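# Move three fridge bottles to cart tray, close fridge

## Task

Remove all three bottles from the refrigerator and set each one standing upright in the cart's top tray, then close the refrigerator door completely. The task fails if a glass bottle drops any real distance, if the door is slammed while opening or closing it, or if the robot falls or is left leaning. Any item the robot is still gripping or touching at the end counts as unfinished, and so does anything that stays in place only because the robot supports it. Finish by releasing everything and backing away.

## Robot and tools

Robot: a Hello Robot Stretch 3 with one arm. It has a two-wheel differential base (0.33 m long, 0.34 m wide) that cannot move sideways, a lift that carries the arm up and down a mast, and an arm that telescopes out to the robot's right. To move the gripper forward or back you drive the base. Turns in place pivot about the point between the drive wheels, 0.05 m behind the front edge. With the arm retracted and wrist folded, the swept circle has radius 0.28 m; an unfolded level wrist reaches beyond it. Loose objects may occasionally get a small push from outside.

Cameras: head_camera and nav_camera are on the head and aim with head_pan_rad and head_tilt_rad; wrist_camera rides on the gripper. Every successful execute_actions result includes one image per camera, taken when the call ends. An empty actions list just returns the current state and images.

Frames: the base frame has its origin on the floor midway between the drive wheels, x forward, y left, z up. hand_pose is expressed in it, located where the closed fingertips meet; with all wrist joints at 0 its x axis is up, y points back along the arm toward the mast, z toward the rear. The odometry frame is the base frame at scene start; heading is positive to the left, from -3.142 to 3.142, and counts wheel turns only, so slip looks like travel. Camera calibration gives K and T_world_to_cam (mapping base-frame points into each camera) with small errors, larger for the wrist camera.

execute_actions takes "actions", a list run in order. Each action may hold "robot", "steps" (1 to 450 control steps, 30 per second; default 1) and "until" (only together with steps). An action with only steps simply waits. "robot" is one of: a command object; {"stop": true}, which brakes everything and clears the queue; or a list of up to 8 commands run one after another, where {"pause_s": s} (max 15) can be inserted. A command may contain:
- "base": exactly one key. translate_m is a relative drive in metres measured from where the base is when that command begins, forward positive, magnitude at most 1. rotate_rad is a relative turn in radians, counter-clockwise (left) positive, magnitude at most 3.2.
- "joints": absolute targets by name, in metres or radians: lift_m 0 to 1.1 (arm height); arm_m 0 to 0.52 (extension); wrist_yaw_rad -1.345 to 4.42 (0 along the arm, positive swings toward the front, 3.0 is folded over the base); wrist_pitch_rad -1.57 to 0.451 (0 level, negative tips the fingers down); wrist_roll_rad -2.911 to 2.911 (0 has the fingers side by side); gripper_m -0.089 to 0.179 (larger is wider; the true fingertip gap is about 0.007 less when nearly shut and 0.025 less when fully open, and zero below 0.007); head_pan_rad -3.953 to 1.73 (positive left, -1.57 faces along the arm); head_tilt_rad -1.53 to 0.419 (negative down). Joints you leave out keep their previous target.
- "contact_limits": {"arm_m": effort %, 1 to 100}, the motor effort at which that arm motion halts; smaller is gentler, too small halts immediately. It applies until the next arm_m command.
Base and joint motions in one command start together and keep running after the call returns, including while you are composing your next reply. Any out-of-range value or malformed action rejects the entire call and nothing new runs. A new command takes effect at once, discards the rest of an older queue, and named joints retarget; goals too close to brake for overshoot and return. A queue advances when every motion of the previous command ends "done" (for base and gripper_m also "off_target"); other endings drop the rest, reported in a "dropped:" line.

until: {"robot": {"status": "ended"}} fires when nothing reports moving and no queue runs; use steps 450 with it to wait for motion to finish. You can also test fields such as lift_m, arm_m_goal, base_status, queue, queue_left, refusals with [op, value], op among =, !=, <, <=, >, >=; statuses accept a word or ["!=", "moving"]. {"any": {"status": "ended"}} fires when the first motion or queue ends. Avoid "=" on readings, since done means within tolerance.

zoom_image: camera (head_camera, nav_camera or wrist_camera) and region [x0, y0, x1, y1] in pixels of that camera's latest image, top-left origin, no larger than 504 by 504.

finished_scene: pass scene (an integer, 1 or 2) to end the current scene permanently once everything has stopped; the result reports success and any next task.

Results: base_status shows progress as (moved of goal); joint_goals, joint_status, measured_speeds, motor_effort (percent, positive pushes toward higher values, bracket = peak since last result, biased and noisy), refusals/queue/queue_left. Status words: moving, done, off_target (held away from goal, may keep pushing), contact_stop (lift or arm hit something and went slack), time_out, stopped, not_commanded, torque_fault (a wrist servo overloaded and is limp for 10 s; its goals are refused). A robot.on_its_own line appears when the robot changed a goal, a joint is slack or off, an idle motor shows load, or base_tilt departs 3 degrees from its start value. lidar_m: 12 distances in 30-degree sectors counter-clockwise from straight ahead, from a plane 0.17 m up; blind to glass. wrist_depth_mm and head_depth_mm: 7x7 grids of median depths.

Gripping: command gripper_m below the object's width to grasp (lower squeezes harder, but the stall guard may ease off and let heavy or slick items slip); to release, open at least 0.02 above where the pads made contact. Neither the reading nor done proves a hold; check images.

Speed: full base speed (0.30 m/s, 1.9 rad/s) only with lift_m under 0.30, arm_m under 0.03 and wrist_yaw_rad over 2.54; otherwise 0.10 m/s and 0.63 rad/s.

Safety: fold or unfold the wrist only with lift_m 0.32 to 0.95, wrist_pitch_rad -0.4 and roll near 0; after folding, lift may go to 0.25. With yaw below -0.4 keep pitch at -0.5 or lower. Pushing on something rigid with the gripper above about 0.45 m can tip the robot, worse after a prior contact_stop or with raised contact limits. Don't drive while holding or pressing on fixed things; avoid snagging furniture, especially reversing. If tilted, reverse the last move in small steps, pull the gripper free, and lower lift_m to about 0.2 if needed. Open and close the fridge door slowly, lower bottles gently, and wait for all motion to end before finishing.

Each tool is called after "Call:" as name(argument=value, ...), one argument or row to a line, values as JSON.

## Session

Call:
execute_actions(
  actions=[],
)

Scene clock: 0.00 s.
robot.base_odometry: x=+0.000 y=+0.000 heading=+0.000 (m, m, rad; robot's odometry frame)
robot.turned_by_wheels: +0.000 (rad since the last result)
robot.turned_by_imu: +0.000 (rad since the last result)
robot.base_tilt: forward=-0.2 right=-0.7 (deg)
robot.lidar_m: 1.51 1.54 1.54 1.63 1.07 1.02 1.53 1.68 2.22 2.11 1.56 1.04
robot.head_depth_mm: 1434 1427 1397 1414 1413 930 719 / 1522 1528 1487 1515 1499 922 1452 / 1627 1628 1616 1633 1591 915 1600 / 1726 1743 1764 1730 1680 906 1710 / 1831 1909 1900 1879 1749 1036 1836 / 1838 1994 1967 1985 1933 1116 1817 / 1722 1786 1779 1801 1787 1781 1841
robot.base_status: not_commanded
robot.joint_positions: lift_m=+0.545 arm_m=+0.000 wrist_yaw_rad=+2.861 wrist_pitch_rad=-0.548 wrist_roll_rad=+0.002 gripper_m=+0.037 head_pan_rad=+0.003 head_tilt_rad=-0.023
robot.joint_goals: lift_m=+0.545 arm_m=+0.000 wrist_yaw_rad=+2.861 wrist_pitch_rad=-0.548 wrist_roll_rad=+0.002 gripper_m=+0.037 head_pan_rad=+0.003 head_tilt_rad=-0.023
robot.joint_status: lift_m=not_commanded arm_m=not_commanded wrist_yaw_rad=not_commanded wrist_pitch_rad=not_commanded wrist_roll_rad=not_commanded gripper_m=not_commanded head_pan_rad=not_commanded head_tilt_rad=not_commanded
robot.measured_speeds: translate_m=+0.000 rotate_rad=+0.000 lift_m=+0.000 arm_m=+0.000 wrist_yaw_rad=+0.000 wrist_pitch_rad=+0.000 wrist_roll_rad=+0.000 head_pan_rad=+0.000 head_tilt_rad=+0.000
robot: refusals=0 queue=idle queue_left=0
robot.motor_effort: left_wheel=+0 right_wheel=-1 lift_m=+39 arm_m=-1 wrist_yaw_rad=+0 wrist_pitch_rad=+4 wrist_roll_rad=+0 gripper_m=+0 head_pan_rad=+0 head_tilt_rad=+1 (%)
robot.hand_pose: x=+0.0359 y=+0.0527 z=+0.5293 quat_wxyz=(+0.285, +0.701, +0.094, +0.647) (m; robot's base frame)
robot.wrist_depth_mm: - - - - - - - / - - - - - - - / - - - - - - - / 981 - - - - - - / 829 - 867 852 864 858 868 / 715 724 - 736 756 763 761 / 643 643 648 656 648 653 667
pictures: head_camera (sideways: a quarter turn clockwise sets it upright), nav_camera (sideways: a quarter turn counterclockwise sets it upright), wrist_camera
camera_calibration (this result's frames):
head_camera: T_world_to_cam=[[-0.0307288, -0.0331178, -0.998979, 1.327], [-0.0175802, 0.999314, -0.0325881, 0.050222], [0.999373, 0.0165609, -0.03129, -0.00492217], [0, 0, 0, 1]] pos_world=[0.0465792, -0.00615877, 1.32713]
nav_camera: T_world_to_cam=[[0.0040682, 0.0199028, 0.999794, -1.26217], [0.0382277, -0.999074, 0.0197329, 0.0250978], [0.999261, 0.0381395, -0.00482527, -0.04526], [0, 0, 0, 1]] pos_world=[0.0494019, 0.0519215, 1.26119]
wrist_camera: T_world_to_cam=[[0.973701, -0.227099, 0.0182529, -0.0299149], [-0.128938, -0.615334, -0.77765, 0.493765], [0.187835, 0.754845, -0.628433, 0.451574], [0, 0, 0, 1]] pos_world=[0.00797194, -0.0438316, 0.668306]
Images, in order (width x height): head_camera 896x504, nav_camera 672x504, wrist_camera 644x364.

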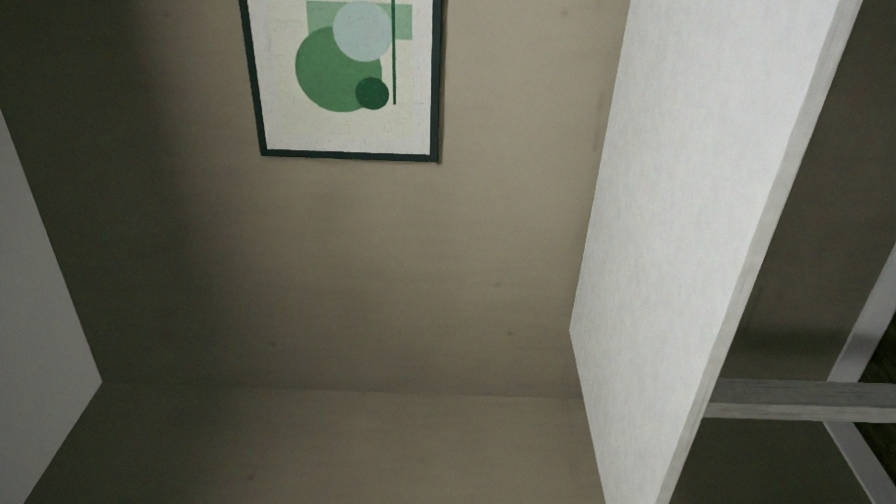

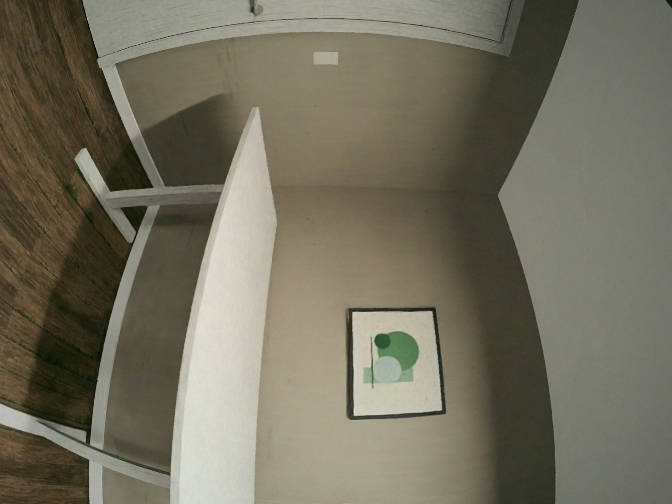

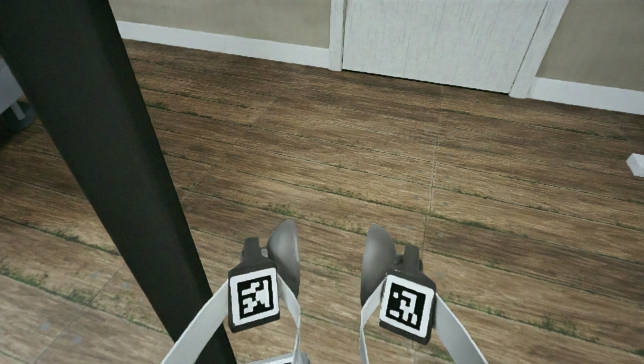

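Call:
execute_actions(
  actions=[
    {"robot": {"joints": {"head_pan_rad": -1.6, "head_tilt_rad": -0.45}}, "steps": 150, "until": {"robot": {"status": "ended"}}},
  ],
)

Scene clock: 18.47 s.
robot.base_odometry: x=+0.000 y=+0.000 heading=+0.000 (m, m, rad; robot's odometry frame)
robot.turned_by_wheels: +0.000 (rad since the last result)
robot.turned_by_imu: +0.000 (rad since the last result)
robot.base_tilt: forward=-0.2 right=-0.7 (deg)
robot.lidar_m: 1.51 1.54 1.54 1.62 1.07 1.02 1.53 1.69 2.22 2.10 1.56 1.04
robot.head_depth_mm: 1841 1949 2086 2239 2175 1655 1334 / 1943 2063 2218 2405 2159 1654 1331 / 2065 2196 2377 2551 2168 1656 1339 / 2173 2340 2518 2680 2143 1637 1332 / 2001 2147 2333 2506 2135 1659 1327 / 1779 1889 2030 2167 2113 1626 1324 / 1588 1693 1780 1886 1944 1629 1314
robot.base_status: not_commanded
robot.joint_positions: lift_m=+0.545 arm_m=+0.000 wrist_yaw_rad=+2.861 wrist_pitch_rad=-0.548 wrist_roll_rad=+0.002 gripper_m=+0.037 head_pan_rad=-1.593 head_tilt_rad=-0.444
robot.joint_goals: lift_m=+0.545 arm_m=+0.000 wrist_yaw_rad=+2.861 wrist_pitch_rad=-0.548 wrist_roll_rad=+0.002 gripper_m=+0.037 head_pan_rad=-1.600 head_tilt_rad=-0.450
robot.joint_status: lift_m=not_commanded arm_m=not_commanded wrist_yaw_rad=not_commanded wrist_pitch_rad=not_commanded wrist_roll_rad=not_commanded gripper_m=not_commanded head_pan_rad=done head_tilt_rad=done
robot.measured_speeds: translate_m=+0.000 rotate_rad=+0.000 lift_m=+0.000 arm_m=+0.000 wrist_yaw_rad=+0.000 wrist_pitch_rad=+0.000 wrist_roll_rad=+0.000 head_pan_rad=+0.000 head_tilt_rad=+0.000
robot: refusals=0 queue=done queue_left=0
robot.motor_effort: left_wheel=+0(0) right_wheel=-1(1) lift_m=+38(38) arm_m=-1(1) wrist_yaw_rad=+0(1) wrist_pitch_rad=+4(4) wrist_roll_rad=+0(1) gripper_m=+0(0) head_pan_rad=-3(36) head_tilt_rad=-2(24) (%)
robot.hand_pose: x=+0.0359 y=+0.0527 z=+0.5293 quat_wxyz=(+0.285, +0.701, +0.094, +0.647) (m; robot's base frame)
robot.wrist_depth_mm: - - - - - - - / - - - - - - - / - - - - - - - / 969 - - - - - - / 846 - 862 862 869 871 877 / 733 727 - 751 762 751 764 / 643 650 644 656 652 677 675
pictures: head_camera (sideways: a quarter turn clockwise sets it upright), nav_camera (sideways: a quarter turn counterclockwise sets it upright), wrist_camera
camera_calibration (this result's frames):
head_camera: T_world_to_cam=[[-0.0234411, 0.437019, -0.899147, 1.19646], [0.999708, 0.00495417, -0.0236549, 0.0323709], [-0.00588312, -0.899438, -0.437008, 0.52928], [0, 0, 0, 1]] pos_world=[-0.00120126, -0.0469815, 1.30786]
nav_camera: T_world_to_cam=[[0.0108289, -0.412705, 0.9108, -1.14582], [-0.999822, -0.0185461, 0.00348365, 0.0525912], [0.0154541, -0.910676, -0.412832, 0.491805], [0, 0, 0, 1]] pos_world=[0.0573894, -0.024035, 1.24646]
wrist_camera: T_world_to_cam=[[0.973701, -0.227099, 0.0182528, -0.0299149], [-0.128939, -0.615334, -0.77765, 0.493765], [0.187835, 0.754845, -0.628433, 0.451574], [0, 0, 0, 1]] pos_world=[0.007972, -0.0438316, 0.668306]
Images, in order (width x height): head_camera 896x504, nav_camera 672x504, wrist_camera 644x364.

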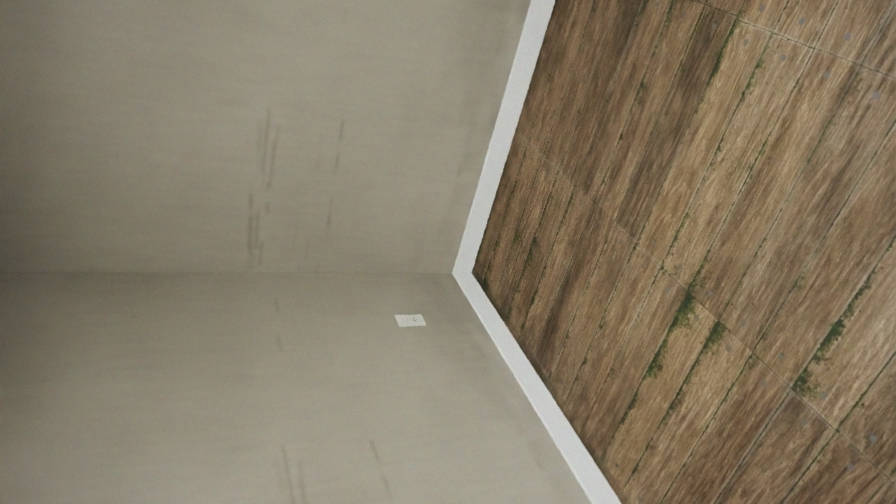

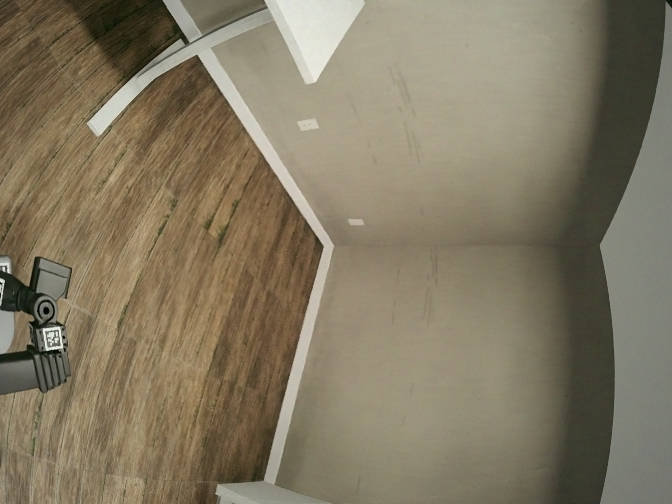

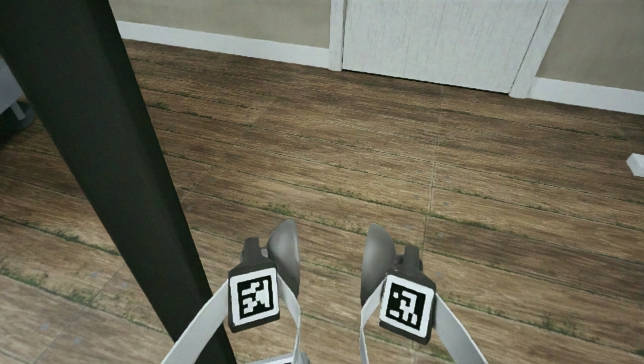

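Call:
execute_actions(
  actions=[
    {"robot": {"joints": {"head_pan_rad": -2.9, "head_tilt_rad": -0.45}}, "steps": 150, "until": {"robot": {"status": "ended"}}},
  ],
)

Scene clock: 27.93 s.
robot.base_odometry: x=+0.000 y=+0.000 heading=+0.000 (m, m, rad; robot's odometry frame)
robot.turned_by_wheels: +0.000 (rad since the last result)
robot.turned_by_imu: +0.000 (rad since the last result)
robot.base_tilt: forward=-0.2 right=-0.7 (deg)
robot.lidar_m: 1.50 1.54 1.54 1.63 1.06 1.02 1.53 1.68 2.22 2.10 1.56 1.04
robot.head_depth_mm: 3057 3215 3338 3079 2157 1638 1336 / 2999 3298 3547 3110 2141 1663 1336 / 1304 1388 1505 1671 1869 1647 1326 / 1443 1549 1662 1807 1956 1648 1331 / 1606 1735 1882 2067 2121 1637 1335 / 1784 1944 2083 2317 2051 1637 1316 / 1853 1966 2071 1974 1929 1644 1320
robot.base_status: not_commanded
robot.joint_positions: lift_m=+0.545 arm_m=+0.000 wrist_yaw_rad=+2.861 wrist_pitch_rad=-0.548 wrist_roll_rad=+0.002 gripper_m=+0.037 head_pan_rad=-2.893 head_tilt_rad=-0.445
robot.joint_goals: lift_m=+0.545 arm_m=+0.000 wrist_yaw_rad=+2.861 wrist_pitch_rad=-0.548 wrist_roll_rad=+0.002 gripper_m=+0.037 head_pan_rad=-2.900 head_tilt_rad=-0.450
robot.joint_status: lift_m=not_commanded arm_m=not_commanded wrist_yaw_rad=not_commanded wrist_pitch_rad=not_commanded wrist_roll_rad=not_commanded gripper_m=not_commanded head_pan_rad=done head_tilt_rad=done
robot.measured_speeds: translate_m=+0.000 rotate_rad=+0.000 lift_m=+0.000 arm_m=+0.000 wrist_yaw_rad=+0.000 wrist_pitch_rad=+0.000 wrist_roll_rad=+0.000 head_pan_rad=+0.000 head_tilt_rad=+0.000
robot: refusals=0 queue=done queue_left=0
robot.motor_effort: left_wheel=+0(0) right_wheel=-1(1) lift_m=+38(38) arm_m=-1(1) wrist_yaw_rad=+0(0) wrist_pitch_rad=+4(3) wrist_roll_rad=+0(0) gripper_m=+1(0) head_pan_rad=-3(36) head_tilt_rad=-2(3) (%)
robot.hand_pose: x=+0.0359 y=+0.0527 z=+0.5293 quat_wxyz=(+0.285, +0.701, +0.094, +0.647) (m; robot's base frame)
robot.wrist_depth_mm: - - - - - - - / - - - - - - - / - - - - - - - / 947 - - - - - - / 842 - 880 861 871 874 880 / 734 725 - 750 777 749 767 / 640 648 658 652 647 669 663
pictures: head_camera (sideways: a quarter turn clockwise sets it upright), nav_camera (sideways: a quarter turn counterclockwise sets it upright), wrist_camera
camera_calibration (this result's frames):
head_camera: T_world_to_cam=[[0.414973, 0.139527, -0.899071, 1.19369], [0.272198, -0.961951, -0.0236502, 0.0368026], [-0.868162, -0.234911, -0.437163, 0.534741], [0, 0, 0, 1]] pos_world=[-0.0411235, -0.00553254, 1.30785]
nav_camera: T_world_to_cam=[[-0.39492, -0.120871, 0.91073, -1.14325], [-0.285322, 0.958425, 0.00347668, 0.0482418], [-0.873287, -0.258478, -0.412989, 0.49743], [0, 0, 0, 1]] pos_world=[-0.00333001, -0.0558473, 1.24646]
wrist_camera: T_world_to_cam=[[0.973701, -0.227099, 0.0182528, -0.0299149], [-0.128939, -0.615334, -0.77765, 0.493765], [0.187835, 0.754845, -0.628433, 0.451574], [0, 0, 0, 1]] pos_world=[0.007972, -0.0438316, 0.668306]
Images, in order (width x height): head_camera 896x504, nav_camera 672x504, wrist_camera 644x364.

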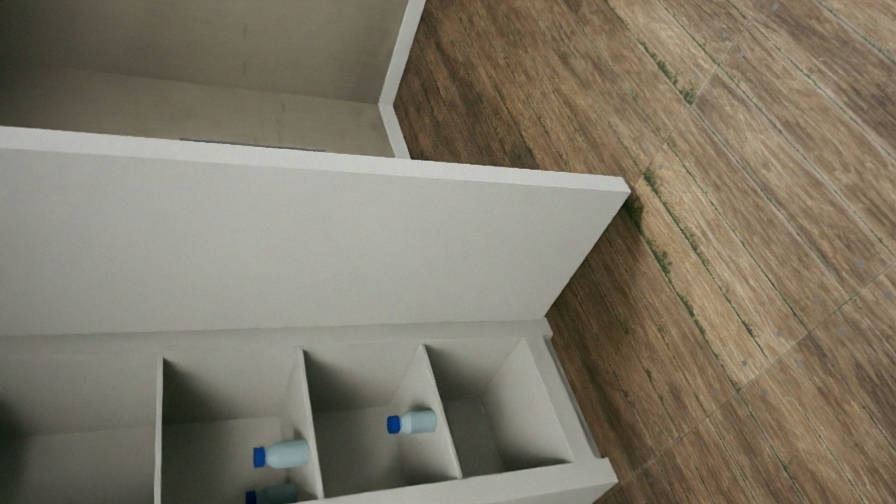

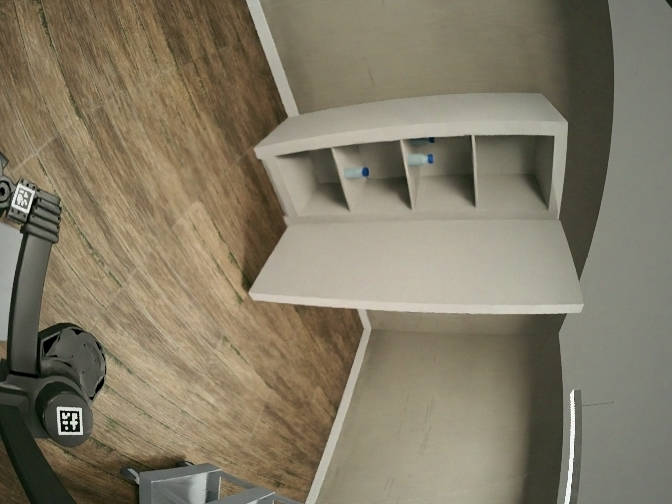

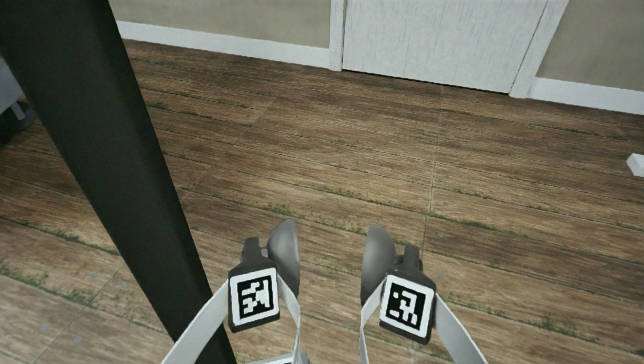

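Call:
zoom_image(
  camera="head_camera",
  region=[140, 300, 644, 504],
)

Region (140, 300, 644, 504) of head_camera's 896x504 image, scaled by 1.000; it fills the top 204 rows of this view, and the rest is white.

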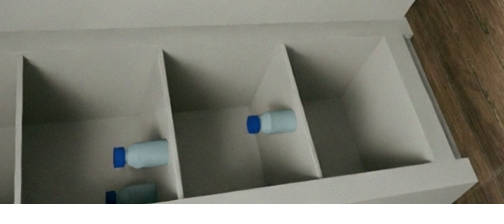

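Call:
zoom_image(
  camera="head_camera",
  region=[220, 330, 480, 504],
)

Call:
zoom_image(
  camera="nav_camera",
  region=[230, 80, 590, 330],
)

Region (220, 330, 480, 504) of head_camera's 896x504 image, scaled by 1.938, with more detail than that image has; it fills the top 337 rows of this view, and the rest is white.

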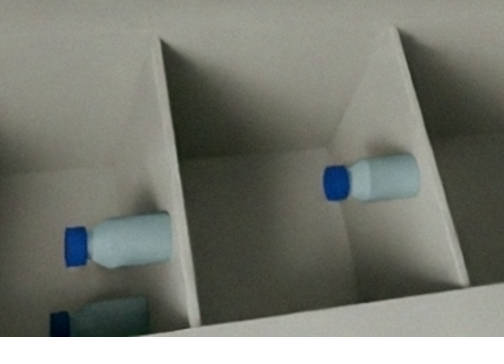

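Region (230, 80, 590, 330) of nav_camera's 672x504 image, scaled by 1.400, with more detail than that image has; it fills the top 350 rows of this view, and the rest is white.

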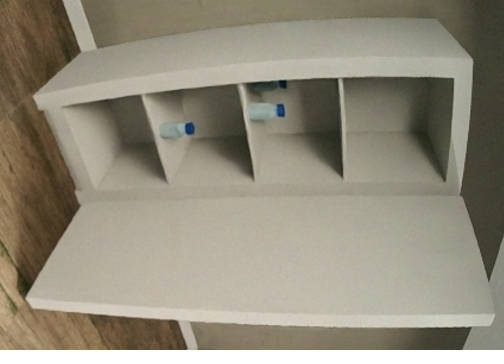

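Call:
zoom_image(
  camera="head_camera",
  region=[480, 150, 680, 504],
)

Region (480, 150, 680, 504) of head_camera's 896x504 image, scaled by 1.424, with more detail than that image has; it fills the left 285 columns of this view, and the rest is white.

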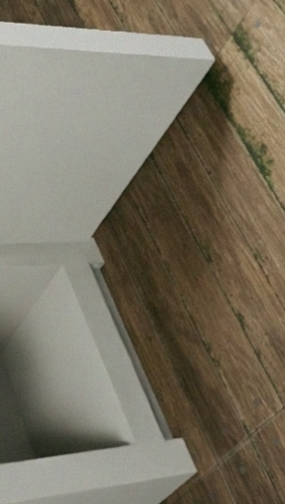

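Call:
execute_actions(
  actions=[
    {"robot": {"joints": {"head_pan_rad": -3.75, "head_tilt_rad": -0.6}}, "steps": 150, "until": {"robot": {"status": "ended"}}},
  ],
)

Scene clock: 148.97 s.
robot.base_odometry: x=+0.000 y=+0.000 heading=+0.000 (m, m, rad; robot's odometry frame)
robot.turned_by_wheels: +0.000 (rad since the last result)
robot.turned_by_imu: +0.000 (rad since the last result)
robot.base_tilt: forward=-0.3 right=-0.7 (deg)
robot.lidar_m: 1.51 1.54 1.53 1.62 1.06 1.02 1.53 1.68 2.22 2.11 1.56 1.04
robot.head_depth_mm: 2663 2891 1448 1581 1683 - - / 2674 2982 1350 1511 1589 1446 1252 / 2676 2967 1338 1374 1515 1452 1212 / 2708 2943 2867 1749 1725 1452 1232 / 2669 2959 3127 2357 1786 1433 1228 / 2664 2960 3157 2327 1775 1457 1212 / 2678 2948 3182 2335 1781 1443 1214
robot.base_status: not_commanded
robot.joint_positions: lift_m=+0.545 arm_m=+0.000 wrist_yaw_rad=+2.861 wrist_pitch_rad=-0.548 wrist_roll_rad=+0.002 gripper_m=+0.037 head_pan_rad=-3.743 head_tilt_rad=-0.592
robot.joint_goals: lift_m=+0.545 arm_m=+0.000 wrist_yaw_rad=+2.861 wrist_pitch_rad=-0.548 wrist_roll_rad=+0.002 gripper_m=+0.037 head_pan_rad=-3.750 head_tilt_rad=-0.600
robot.joint_status: lift_m=not_commanded arm_m=not_commanded wrist_yaw_rad=not_commanded wrist_pitch_rad=not_commanded wrist_roll_rad=not_commanded gripper_m=not_commanded head_pan_rad=done head_tilt_rad=done
robot.measured_speeds: translate_m=+0.000 rotate_rad=+0.000 lift_m=+0.000 arm_m=+0.000 wrist_yaw_rad=+0.000 wrist_pitch_rad=+0.000 wrist_roll_rad=+0.000 head_pan_rad=+0.000 head_tilt_rad=+0.000
robot: refusals=0 queue=done queue_left=0
robot.motor_effort: left_wheel=+0(0) right_wheel=-1(1) lift_m=+38(38) arm_m=-1(1) wrist_yaw_rad=+0(0) wrist_pitch_rad=+4(4) wrist_roll_rad=+0(0) gripper_m=+0(1) head_pan_rad=-3(37) head_tilt_rad=-3(15) (%)
robot.hand_pose: x=+0.0359 y=+0.0527 z=+0.5293 quat_wxyz=(+0.285, +0.701, +0.094, +0.647) (m; robot's base frame)
robot.wrist_depth_mm: - - - - - - - / - - - - - - - / - - - - - - - / 984 - - - - - - / 832 - 840 852 859 857 872 / 722 722 - 738 766 752 739 / 641 659 658 654 651 660 670
pictures: head_camera (sideways: a quarter turn clockwise sets it upright), nav_camera (sideways: a quarter turn counterclockwise sets it upright), wrist_camera
camera_calibration (this result's frames):
head_camera: T_world_to_cam=[[0.48398, -0.291884, -0.824965, 1.09662], [-0.540419, -0.841172, -0.0194277, 0.0362582], [-0.688266, 0.45523, -0.56485, 0.699782], [0, 0, 0, 1]] pos_world=[-0.0295114, 0.0320245, 1.30065]
nav_camera: T_world_to_cam=[[-0.458361, 0.290251, 0.840035, -1.05066], [0.531682, 0.84694, -0.00252718, 0.0510745], [-0.712193, 0.445473, -0.542526, 0.664998], [0, 0, 0, 1]] pos_world=[-0.0351301, -0.0345407, 1.2435]
wrist_camera: T_world_to_cam=[[0.973701, -0.227099, 0.0182527, -0.0299148], [-0.128939, -0.615334, -0.77765, 0.493765], [0.187835, 0.754845, -0.628433, 0.451574], [0, 0, 0, 1]] pos_world=[0.00797198, -0.0438316, 0.668306]
Images, in order (width x height): head_camera 896x504, nav_camera 672x504, wrist_camera 644x364.

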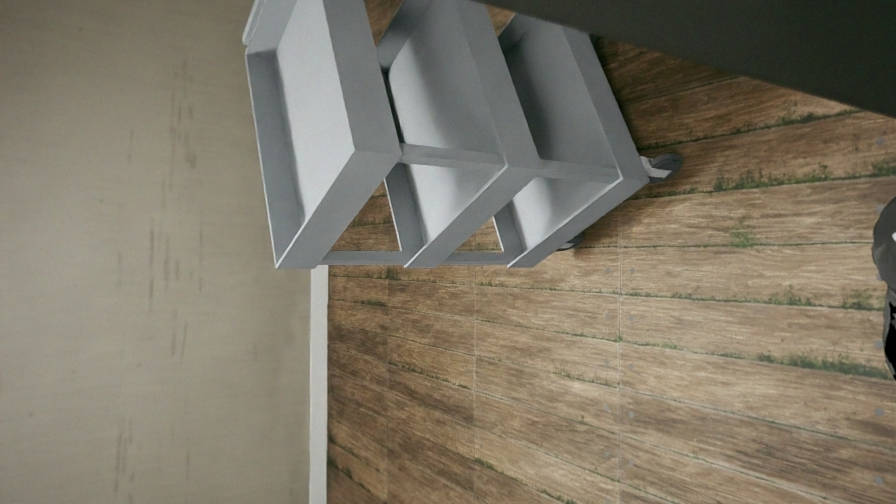

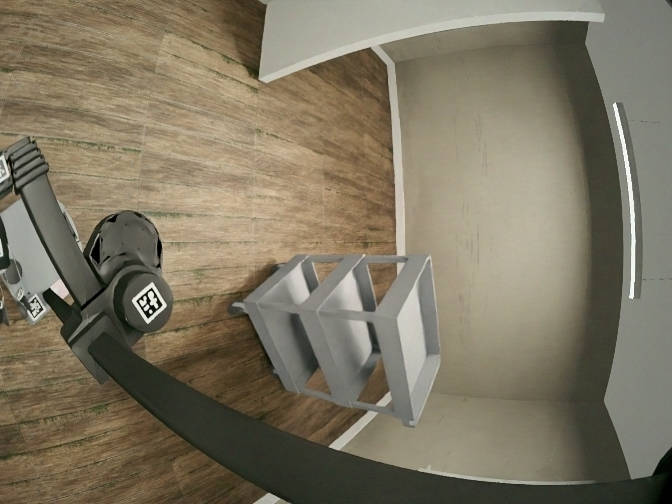

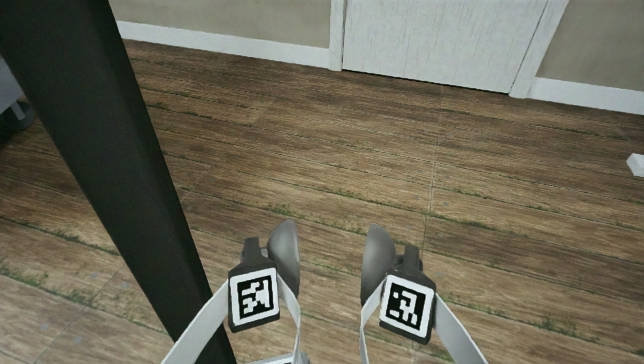

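Call:
zoom_image(
  camera="head_camera",
  region=[220, 0, 720, 300],
)

Call:
zoom_image(
  camera="nav_camera",
  region=[210, 230, 470, 450],
)

Region (220, 0, 720, 300) of head_camera's 896x504 image, scaled by 1.008, with more detail than that image has; it fills the top 302 rows of this view, and the rest is white.

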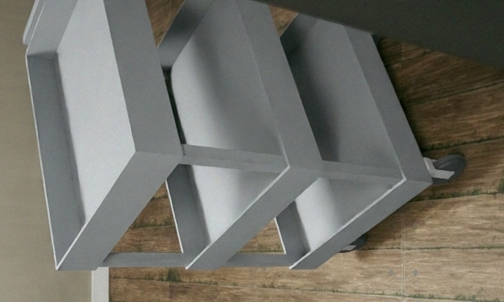

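Region (210, 230, 470, 450) of nav_camera's 672x504 image, scaled by 1.938, with more detail than that image has; it fills the top 426 rows of this view, and the rest is white.

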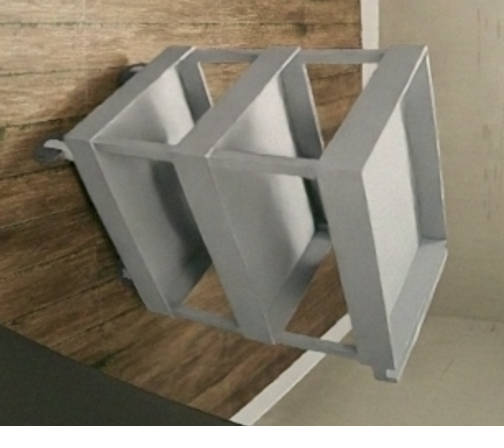

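Call:
execute_actions(
  actions=[
    {"robot": {"base": {"rotate_rad": 0.273}, "joints": {"lift_m": 0.28, "wrist_pitch_rad": -0.4, "head_pan_rad": -1.7, "head_tilt_rad": -0.55}}, "steps": 150, "until": {"robot": {"lift_m": ["<", 0.298], "base_status": ["!=", "moving"]}}},
    {"robot": {"base": {"translate_m": -1.0}}, "steps": 200, "until": {"robot": {"translate_m": ["<=", -0.6]}}},
    {"robot": [{"base": {"translate_m": -0.58}}, {"base": {"rotate_rad": -0.853}}], "steps": 300, "until": {"robot": {"status": "ended"}}},
  ],
)

Scene clock: 279.13 s.
robot.base_odometry: x=-1.139 y=-0.319 heading=-0.580 (m, m, rad; robot's odometry frame)
robot.turned_by_wheels: -0.580 (rad since the last result)
robot.turned_by_imu: -0.591 (rad since the last result)
robot.base_tilt: forward=-0.2 right=-0.7 (deg)
robot.lidar_m: 2.32 1.97 2.52 1.06 1.04 2.56 2.45 0.37 0.48 0.81 0.81 1.85
robot.head_depth_mm: 664 707 734 752 769 792 806 / 785 817 846 916 1004 1070 1110 / 995 1094 1038 1296 1173 1284 1242 / 992 1104 1114 1354 1130 1356 1245 / 979 1084 859 1330 1128 1350 1228 / 972 1076 1044 1296 1129 1258 1214 / 880 856 814 847 943 1410 1238
robot.base_status: done (rotate_rad -0.8529 of -0.8530)
robot.joint_positions: lift_m=+0.281 arm_m=+0.000 wrist_yaw_rad=+2.861 wrist_pitch_rad=-0.420 wrist_roll_rad=+0.002 gripper_m=+0.037 head_pan_rad=-1.707 head_tilt_rad=-0.556
robot.joint_goals: lift_m=+0.280 arm_m=+0.000 wrist_yaw_rad=+2.861 wrist_pitch_rad=-0.400 wrist_roll_rad=+0.002 gripper_m=+0.037 head_pan_rad=-1.700 head_tilt_rad=-0.550
robot.joint_status: lift_m=done arm_m=not_commanded wrist_yaw_rad=not_commanded wrist_pitch_rad=done wrist_roll_rad=not_commanded gripper_m=not_commanded head_pan_rad=done head_tilt_rad=done
robot.measured_speeds: translate_m=+0.000 rotate_rad=+0.000 lift_m=+0.000 arm_m=+0.000 wrist_yaw_rad=+0.000 wrist_pitch_rad=+0.000 wrist_roll_rad=+0.000 head_pan_rad=+0.000 head_tilt_rad=+0.000
robot: refusals=0 queue=done queue_left=0
robot.motor_effort: left_wheel=+2(12) right_wheel=-2(4) lift_m=+18(37) arm_m=-1(1) wrist_yaw_rad=+1(0) wrist_pitch_rad=+6(7) wrist_roll_rad=+0(0) gripper_m=+0(0) head_pan_rad=+2(36) head_tilt_rad=+2(7) (%)
robot.hand_pose: x=+0.0408 y=+0.0699 z=+0.2929 quat_wxyz=(+0.243, +0.706, +0.049, +0.664) (m; robot's base frame)
robot.wrist_depth_mm: - - - - - - - / - - - - - - - / - 943 957 938 975 - - / 711 731 723 734 756 762 779 / 581 - 597 597 630 615 616 / 498 - 521 509 530 515 525 / 439 - - 437 434 452 453
pictures: head_camera (sideways: a quarter turn clockwise sets it upright), nav_camera (sideways: a quarter turn counterclockwise sets it upright), wrist_camera
camera_calibration (this result's frames):
head_camera: T_world_to_cam=[[0.039714, 0.533741, -0.844715, 1.12508], [0.994111, -0.106409, -0.0204975, 0.0282912], [-0.100825, -0.838927, -0.534824, 0.657133], [0, 0, 0, 1]] pos_world=[-0.00655041, -0.0462054, 1.3024]
nav_camera: T_world_to_cam=[[-0.049674, -0.509589, 0.858983, -1.07786], [-0.995454, 0.0952369, -0.00106691, 0.058489], [-0.0812632, -0.855131, -0.512003, 0.621437], [0, 0, 0, 1]] pos_world=[0.0551815, -0.0234261, 1.2441]
wrist_camera: T_world_to_cam=[[0.972964, -0.229637, 0.0246676, -0.028175], [-0.100026, -0.515243, -0.851187, 0.334562], [0.208174, 0.825706, -0.524283, 0.252805], [0, 0, 0, 1]] pos_world=[0.00825104, -0.0428317, 0.418011]
Images, in order (width x height): head_camera 896x504, nav_camera 672x504, wrist_camera 644x364.

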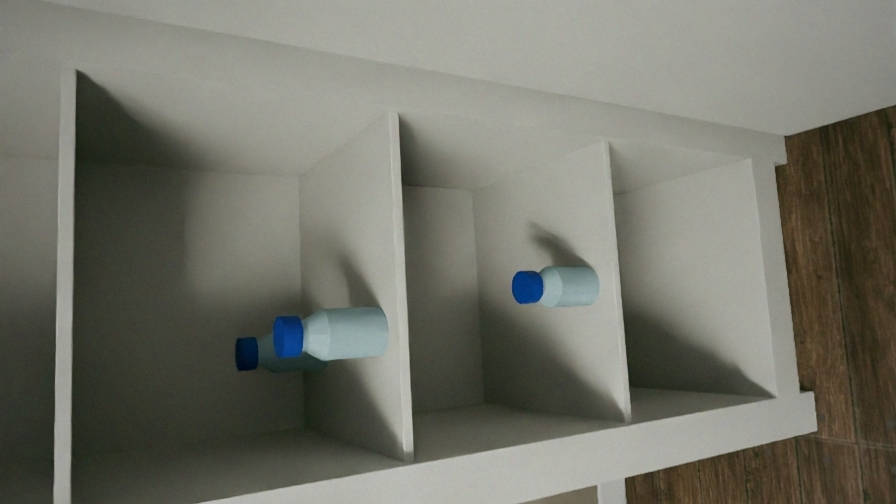

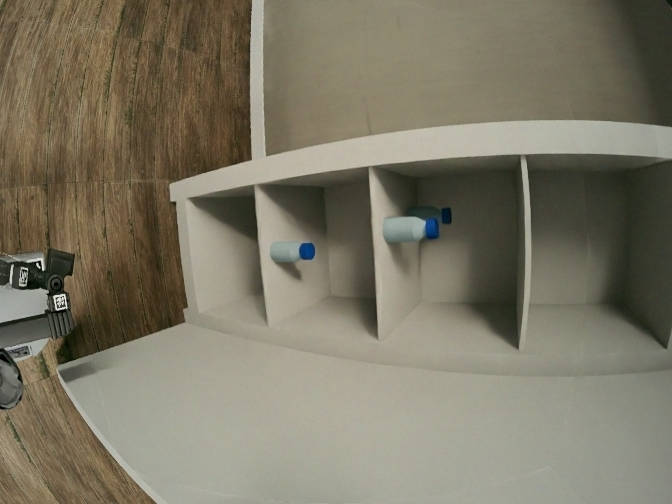

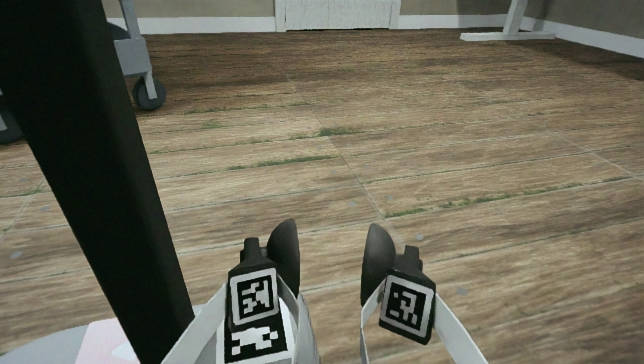

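Call:
zoom_image(
  camera="head_camera",
  region=[480, 120, 830, 460],
)

Call:
zoom_image(
  camera="head_camera",
  region=[200, 90, 480, 480],
)

Region (480, 120, 830, 460) of head_camera's 896x504 image, scaled by 1.440, with more detail than that image has; it fills the top 490 rows of this view, and the rest is white.

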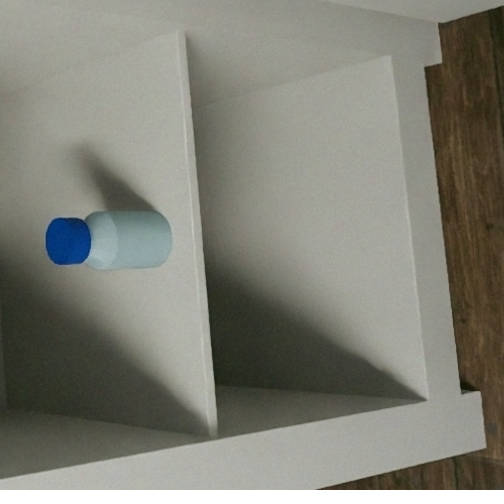

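Region (200, 90, 480, 480) of head_camera's 896x504 image, scaled by 1.292, with more detail than that image has; it fills the left 362 columns of this view, and the rest is white.

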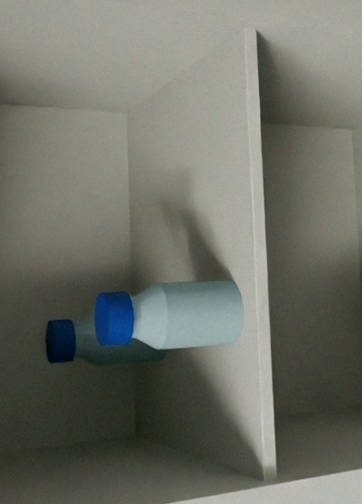

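Call:
execute_actions(
  actions=[
    {"robot": {"base": {"translate_m": -0.028}, "joints": {"lift_m": 0.56, "gripper_m": 0.16, "head_pan_rad": -1.62, "head_tilt_rad": -0.75}}, "steps": 60, "until": {"robot": {"lift_m": [">", 0.335]}}},
    {"robot": {"joints": {"wrist_yaw_rad": 0.0, "lift_m": 0.56}}, "steps": 300, "until": {"robot": {"status": "ended"}}},
  ],
)

Scene clock: 402.40 s.
robot.base_odometry: x=-1.162 y=-0.303 heading=-0.580 (m, m, rad; robot's odometry frame)
robot.turned_by_wheels: +0.000 (rad since the last result)
robot.turned_by_imu: +0.000 (rad since the last result)
robot.base_tilt: forward=-0.2 right=-0.7 (deg)
robot.lidar_m: 2.35 2.00 2.51 1.05 1.03 2.53 2.41 0.35 0.44 0.89 0.82 1.86
robot.head_depth_mm: 689 748 816 841 852 866 870 / 968 920 1008 1058 1149 1243 1144 / 1021 1030 1332 1199 1418 1318 1165 / 1015 1027 1317 1122 1408 1323 1186 / 997 823 1328 1197 1413 1317 1143 / 988 967 1051 1046 1259 1326 1140 / 686 732 828 1648 1561 1328 1138
robot.base_status: done (translate_m -0.0280 of -0.0280)
robot.joint_positions: lift_m=+0.559 arm_m=+0.000 wrist_yaw_rad=+0.002 wrist_pitch_rad=-0.419 wrist_roll_rad=+0.002 gripper_m=+0.160 head_pan_rad=-1.627 head_tilt_rad=-0.741
robot.joint_goals: lift_m=+0.560 arm_m=+0.000 wrist_yaw_rad=+0.000 wrist_pitch_rad=-0.400 wrist_roll_rad=+0.002 gripper_m=+0.160 head_pan_rad=-1.620 head_tilt_rad=-0.750
robot.joint_status: lift_m=done arm_m=not_commanded wrist_yaw_rad=done wrist_pitch_rad=done wrist_roll_rad=not_commanded gripper_m=done head_pan_rad=done head_tilt_rad=done
robot.measured_speeds: translate_m=+0.000 rotate_rad=+0.000 lift_m=+0.000 arm_m=+0.000 wrist_yaw_rad=+0.000 wrist_pitch_rad=+0.000 wrist_roll_rad=+0.000 head_pan_rad=+0.000 head_tilt_rad=+0.000
robot: refusals=0 queue=done queue_left=0
robot.motor_effort: left_wheel=+1(11) right_wheel=-2(7) lift_m=+55(59) arm_m=-1(1) wrist_yaw_rad=-1(5) wrist_pitch_rad=+6(6) wrist_roll_rad=+0(0) gripper_m=+0(82) head_pan_rad=+3(11) head_tilt_rad=-4(18) (%)
robot.hand_pose: x=-0.0210 y=-0.3697 z=+0.5717 quat_wxyz=(+0.691, +0.148, -0.692, -0.147) (m; robot's base frame)
robot.wrist_depth_mm: - 502 790 806 824 486 357 / - 548 630 595 672 521 353 / - - 832 - 866 527 352 / - - 859 - 858 522 351 / 962 985 761 827 764 518 350 / 820 - 782 799 803 586 330 / 712 705 715 725 727 545 316
pictures: head_camera (sideways: a quarter turn clockwise sets it upright), nav_camera (sideways: a quarter turn counterclockwise sets it upright), wrist_camera
camera_calibration (this result's frames):
head_camera: T_world_to_cam=[[0.00510912, 0.680669, -0.732573, 0.979108], [0.999617, -0.0233967, -0.0147675, 0.0207935], [-0.0271916, -0.732217, -0.680528, 0.846229], [0, 0, 0, 1]] pos_world=[-0.00277766, -0.0463383, 1.29346]
nav_camera: T_world_to_cam=[[-0.0171346, -0.660381, 0.750735, -0.93694], [-0.999831, 0.0162873, -0.00849285, 0.0681823], [-0.00661894, -0.750754, -0.660548, 0.81423], [0, 0, 0, 1]] pos_world=[0.0575061, -0.00856054, 1.24181]
wrist_camera: T_world_to_cam=[[-0.998386, -0.0511521, 0.0246849, -0.0512623], [-0.0478137, 0.52237, -0.851377, 0.723929], [0.0306551, -0.851183, -0.523973, 0.151038], [0, 0, 0, 1]] pos_world=[-0.0211959, -0.25222, 0.696742]
Images, in order (width x height): head_camera 896x504, nav_camera 672x504, wrist_camera 644x364.

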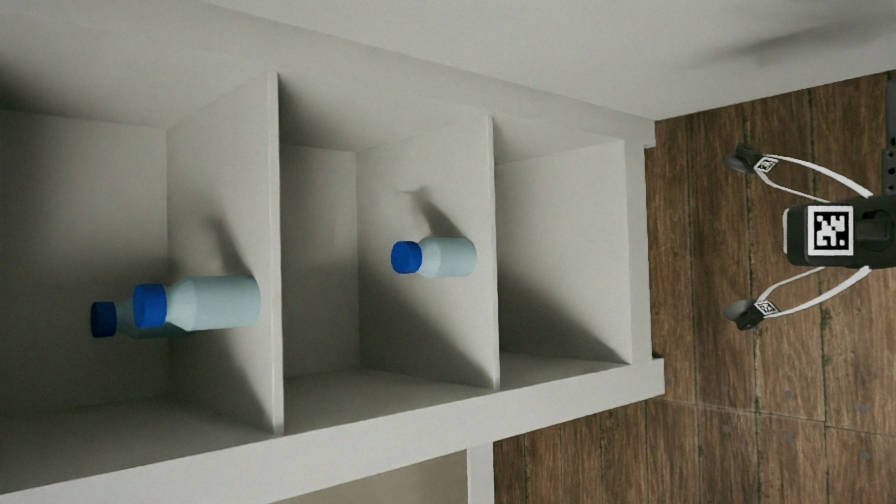

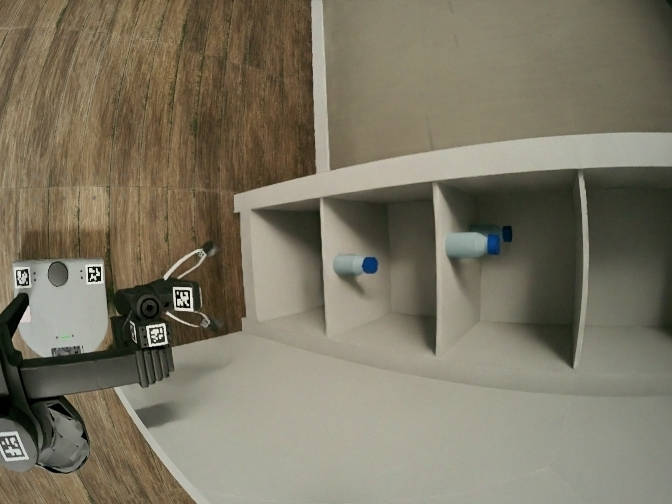

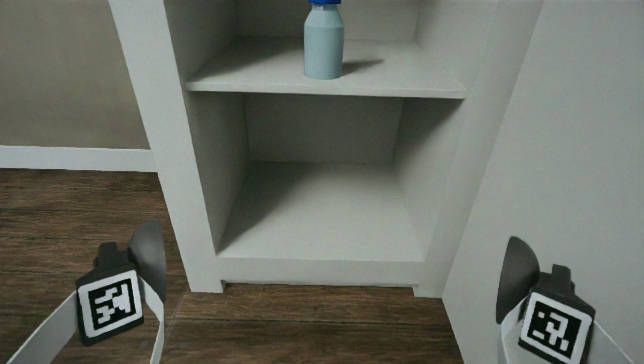

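Call:
zoom_image(
  camera="head_camera",
  region=[370, 190, 530, 330],
)

Call:
zoom_image(
  camera="wrist_camera",
  region=[240, 0, 420, 120],
)

Region (370, 190, 530, 330) of head_camera's 896x504 image, scaled by 3.150, with more detail than that image has; it fills the top 441 rows of this view, and the rest is white.

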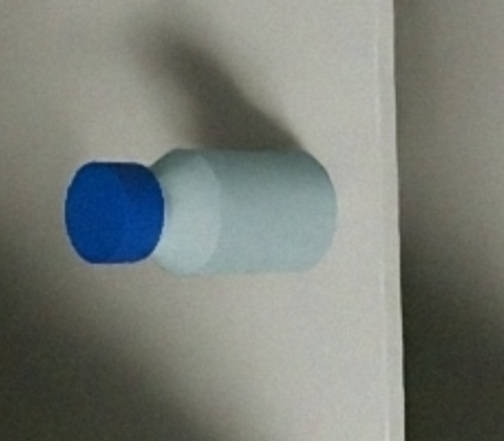

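Region (240, 0, 420, 120) of wrist_camera's 644x364 image, scaled by 2.800.

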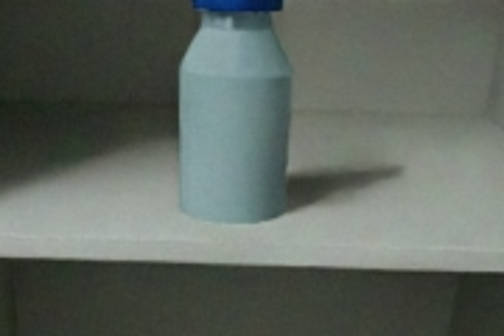

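Call:
execute_actions(
  actions=[
    {"robot": {"base": {"translate_m": 0.02}, "joints": {"arm_m": 0.38}}, "steps": 300, "until": {"robot": {"status": "ended"}}},
  ],
)

Scene clock: 526.23 s.
robot.base_odometry: x=-1.145 y=-0.314 heading=-0.580 (m, m, rad; robot's odometry frame)
robot.turned_by_wheels: +0.000 (rad since the last result)
robot.turned_by_imu: +0.001 (rad since the last result)
robot.base_tilt: forward=-0.2 right=-0.6 (deg)
robot.lidar_m: 2.33 1.98 2.52 1.05 1.04 2.56 2.44 0.37 0.47 0.82 0.81 1.86
robot.head_depth_mm: 741 768 832 891 906 915 924 / 993 969 1079 1102 1207 1213 - / 1017 1027 1324 1179 - 1331 1145 / 1012 969 1327 1124 1363 1318 1141 / 995 914 1312 1198 1386 1318 1141 / 976 912 882 1029 1218 1309 1141 / 655 720 865 1692 1567 1317 1145
robot.base_status: done (translate_m +0.0200 of +0.0200)
robot.joint_positions: lift_m=+0.559 arm_m=+0.380 wrist_yaw_rad=+0.001 wrist_pitch_rad=-0.419 wrist_roll_rad=+0.002 gripper_m=+0.160 head_pan_rad=-1.627 head_tilt_rad=-0.741
robot.joint_goals: lift_m=+0.560 arm_m=+0.380 wrist_yaw_rad=+0.000 wrist_pitch_rad=-0.400 wrist_roll_rad=+0.002 gripper_m=+0.160 head_pan_rad=-1.620 head_tilt_rad=-0.750
robot.joint_status: lift_m=done arm_m=done wrist_yaw_rad=done wrist_pitch_rad=done wrist_roll_rad=not_commanded gripper_m=done head_pan_rad=done head_tilt_rad=done
robot.measured_speeds: translate_m=+0.000 rotate_rad=+0.000 lift_m=+0.000 arm_m=+0.000 wrist_yaw_rad=+0.000 wrist_pitch_rad=+0.000 wrist_roll_rad=+0.000 head_pan_rad=+0.000 head_tilt_rad=+0.000
robot: refusals=0 queue=done queue_left=0
robot.motor_effort: left_wheel=+2(6) right_wheel=-2(3) lift_m=+55(55) arm_m=+3(3) wrist_yaw_rad=-1(2) wrist_pitch_rad=+6(6) wrist_roll_rad=+0(0) gripper_m=+1(0) head_pan_rad=+3(3) head_tilt_rad=-4(4) (%)
robot.hand_pose: x=-0.0213 y=-0.7489 z=+0.5717 quat_wxyz=(+0.691, +0.148, -0.692, -0.147) (m; robot's base frame)
robot.wrist_depth_mm: 282 403 543 235 543 462 307 / 283 403 565 233 572 458 307 / 285 375 407 238 418 402 306 / 280 307 313 265 322 327 300 / 259 260 253 256 258 264 265 / 275 - 674 698 669 516 288 / 307 457 589 590 602 474 281
pictures: head_camera (sideways: a quarter turn clockwise sets it upright), nav_camera (sideways: a quarter turn counterclockwise sets it upright), wrist_camera
camera_calibration (this result's frames):
head_camera: T_world_to_cam=[[0.00511669, 0.680804, -0.732448, 0.978944], [0.999617, -0.023394, -0.0147614, 0.0207857], [-0.0271845, -0.732092, -0.680663, 0.846405], [0, 0, 0, 1]] pos_world=[-0.00277757, -0.0463367, 1.29345]
nav_camera: T_world_to_cam=[[-0.0171424, -0.660519, 0.750614, -0.936781], [-0.999831, 0.0162889, -0.00850019, 0.0681919], [-0.00661211, -0.750633, -0.660687, 0.81441], [0, 0, 0, 1]] pos_world=[0.0575067, -0.00854947, 1.24181]
wrist_camera: T_world_to_cam=[[-0.998446, -0.0499584, 0.024685, -0.0700384], [-0.0471891, 0.522426, -0.851378, 0.922097], [0.0296374, -0.85122, -0.523972, -0.171842], [0, 0, 0, 1]] pos_world=[-0.0213236, -0.631502, 0.696742]
Images, in order (width x height): head_camera 896x504, nav_camera 672x504, wrist_camera 644x364.

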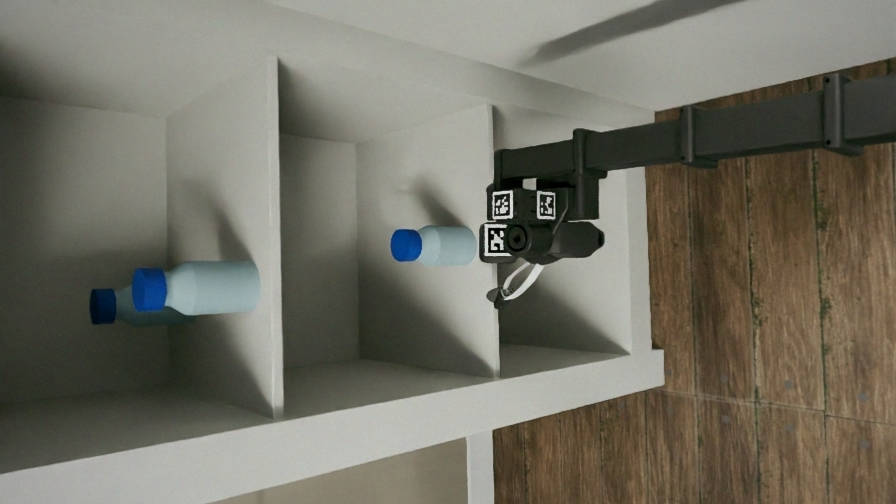

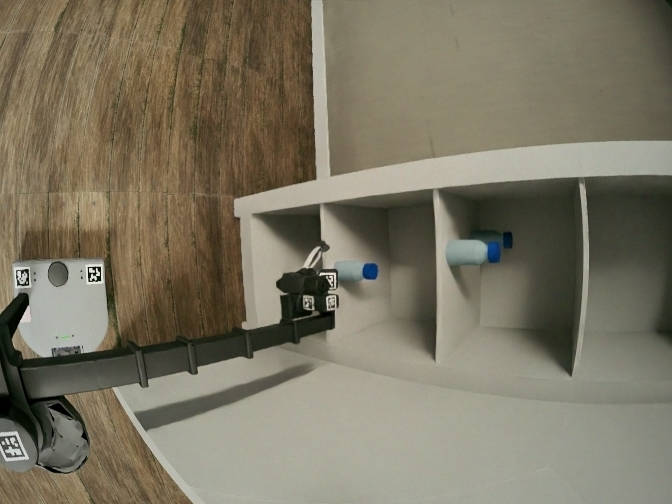

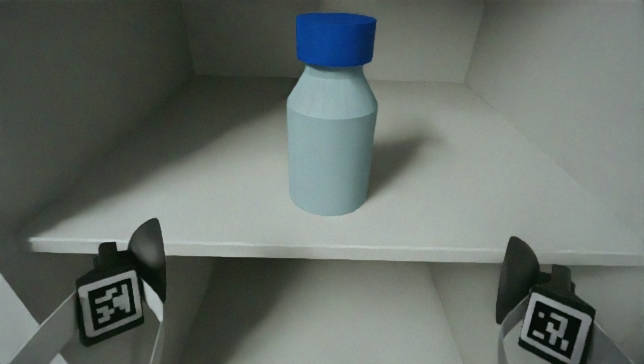

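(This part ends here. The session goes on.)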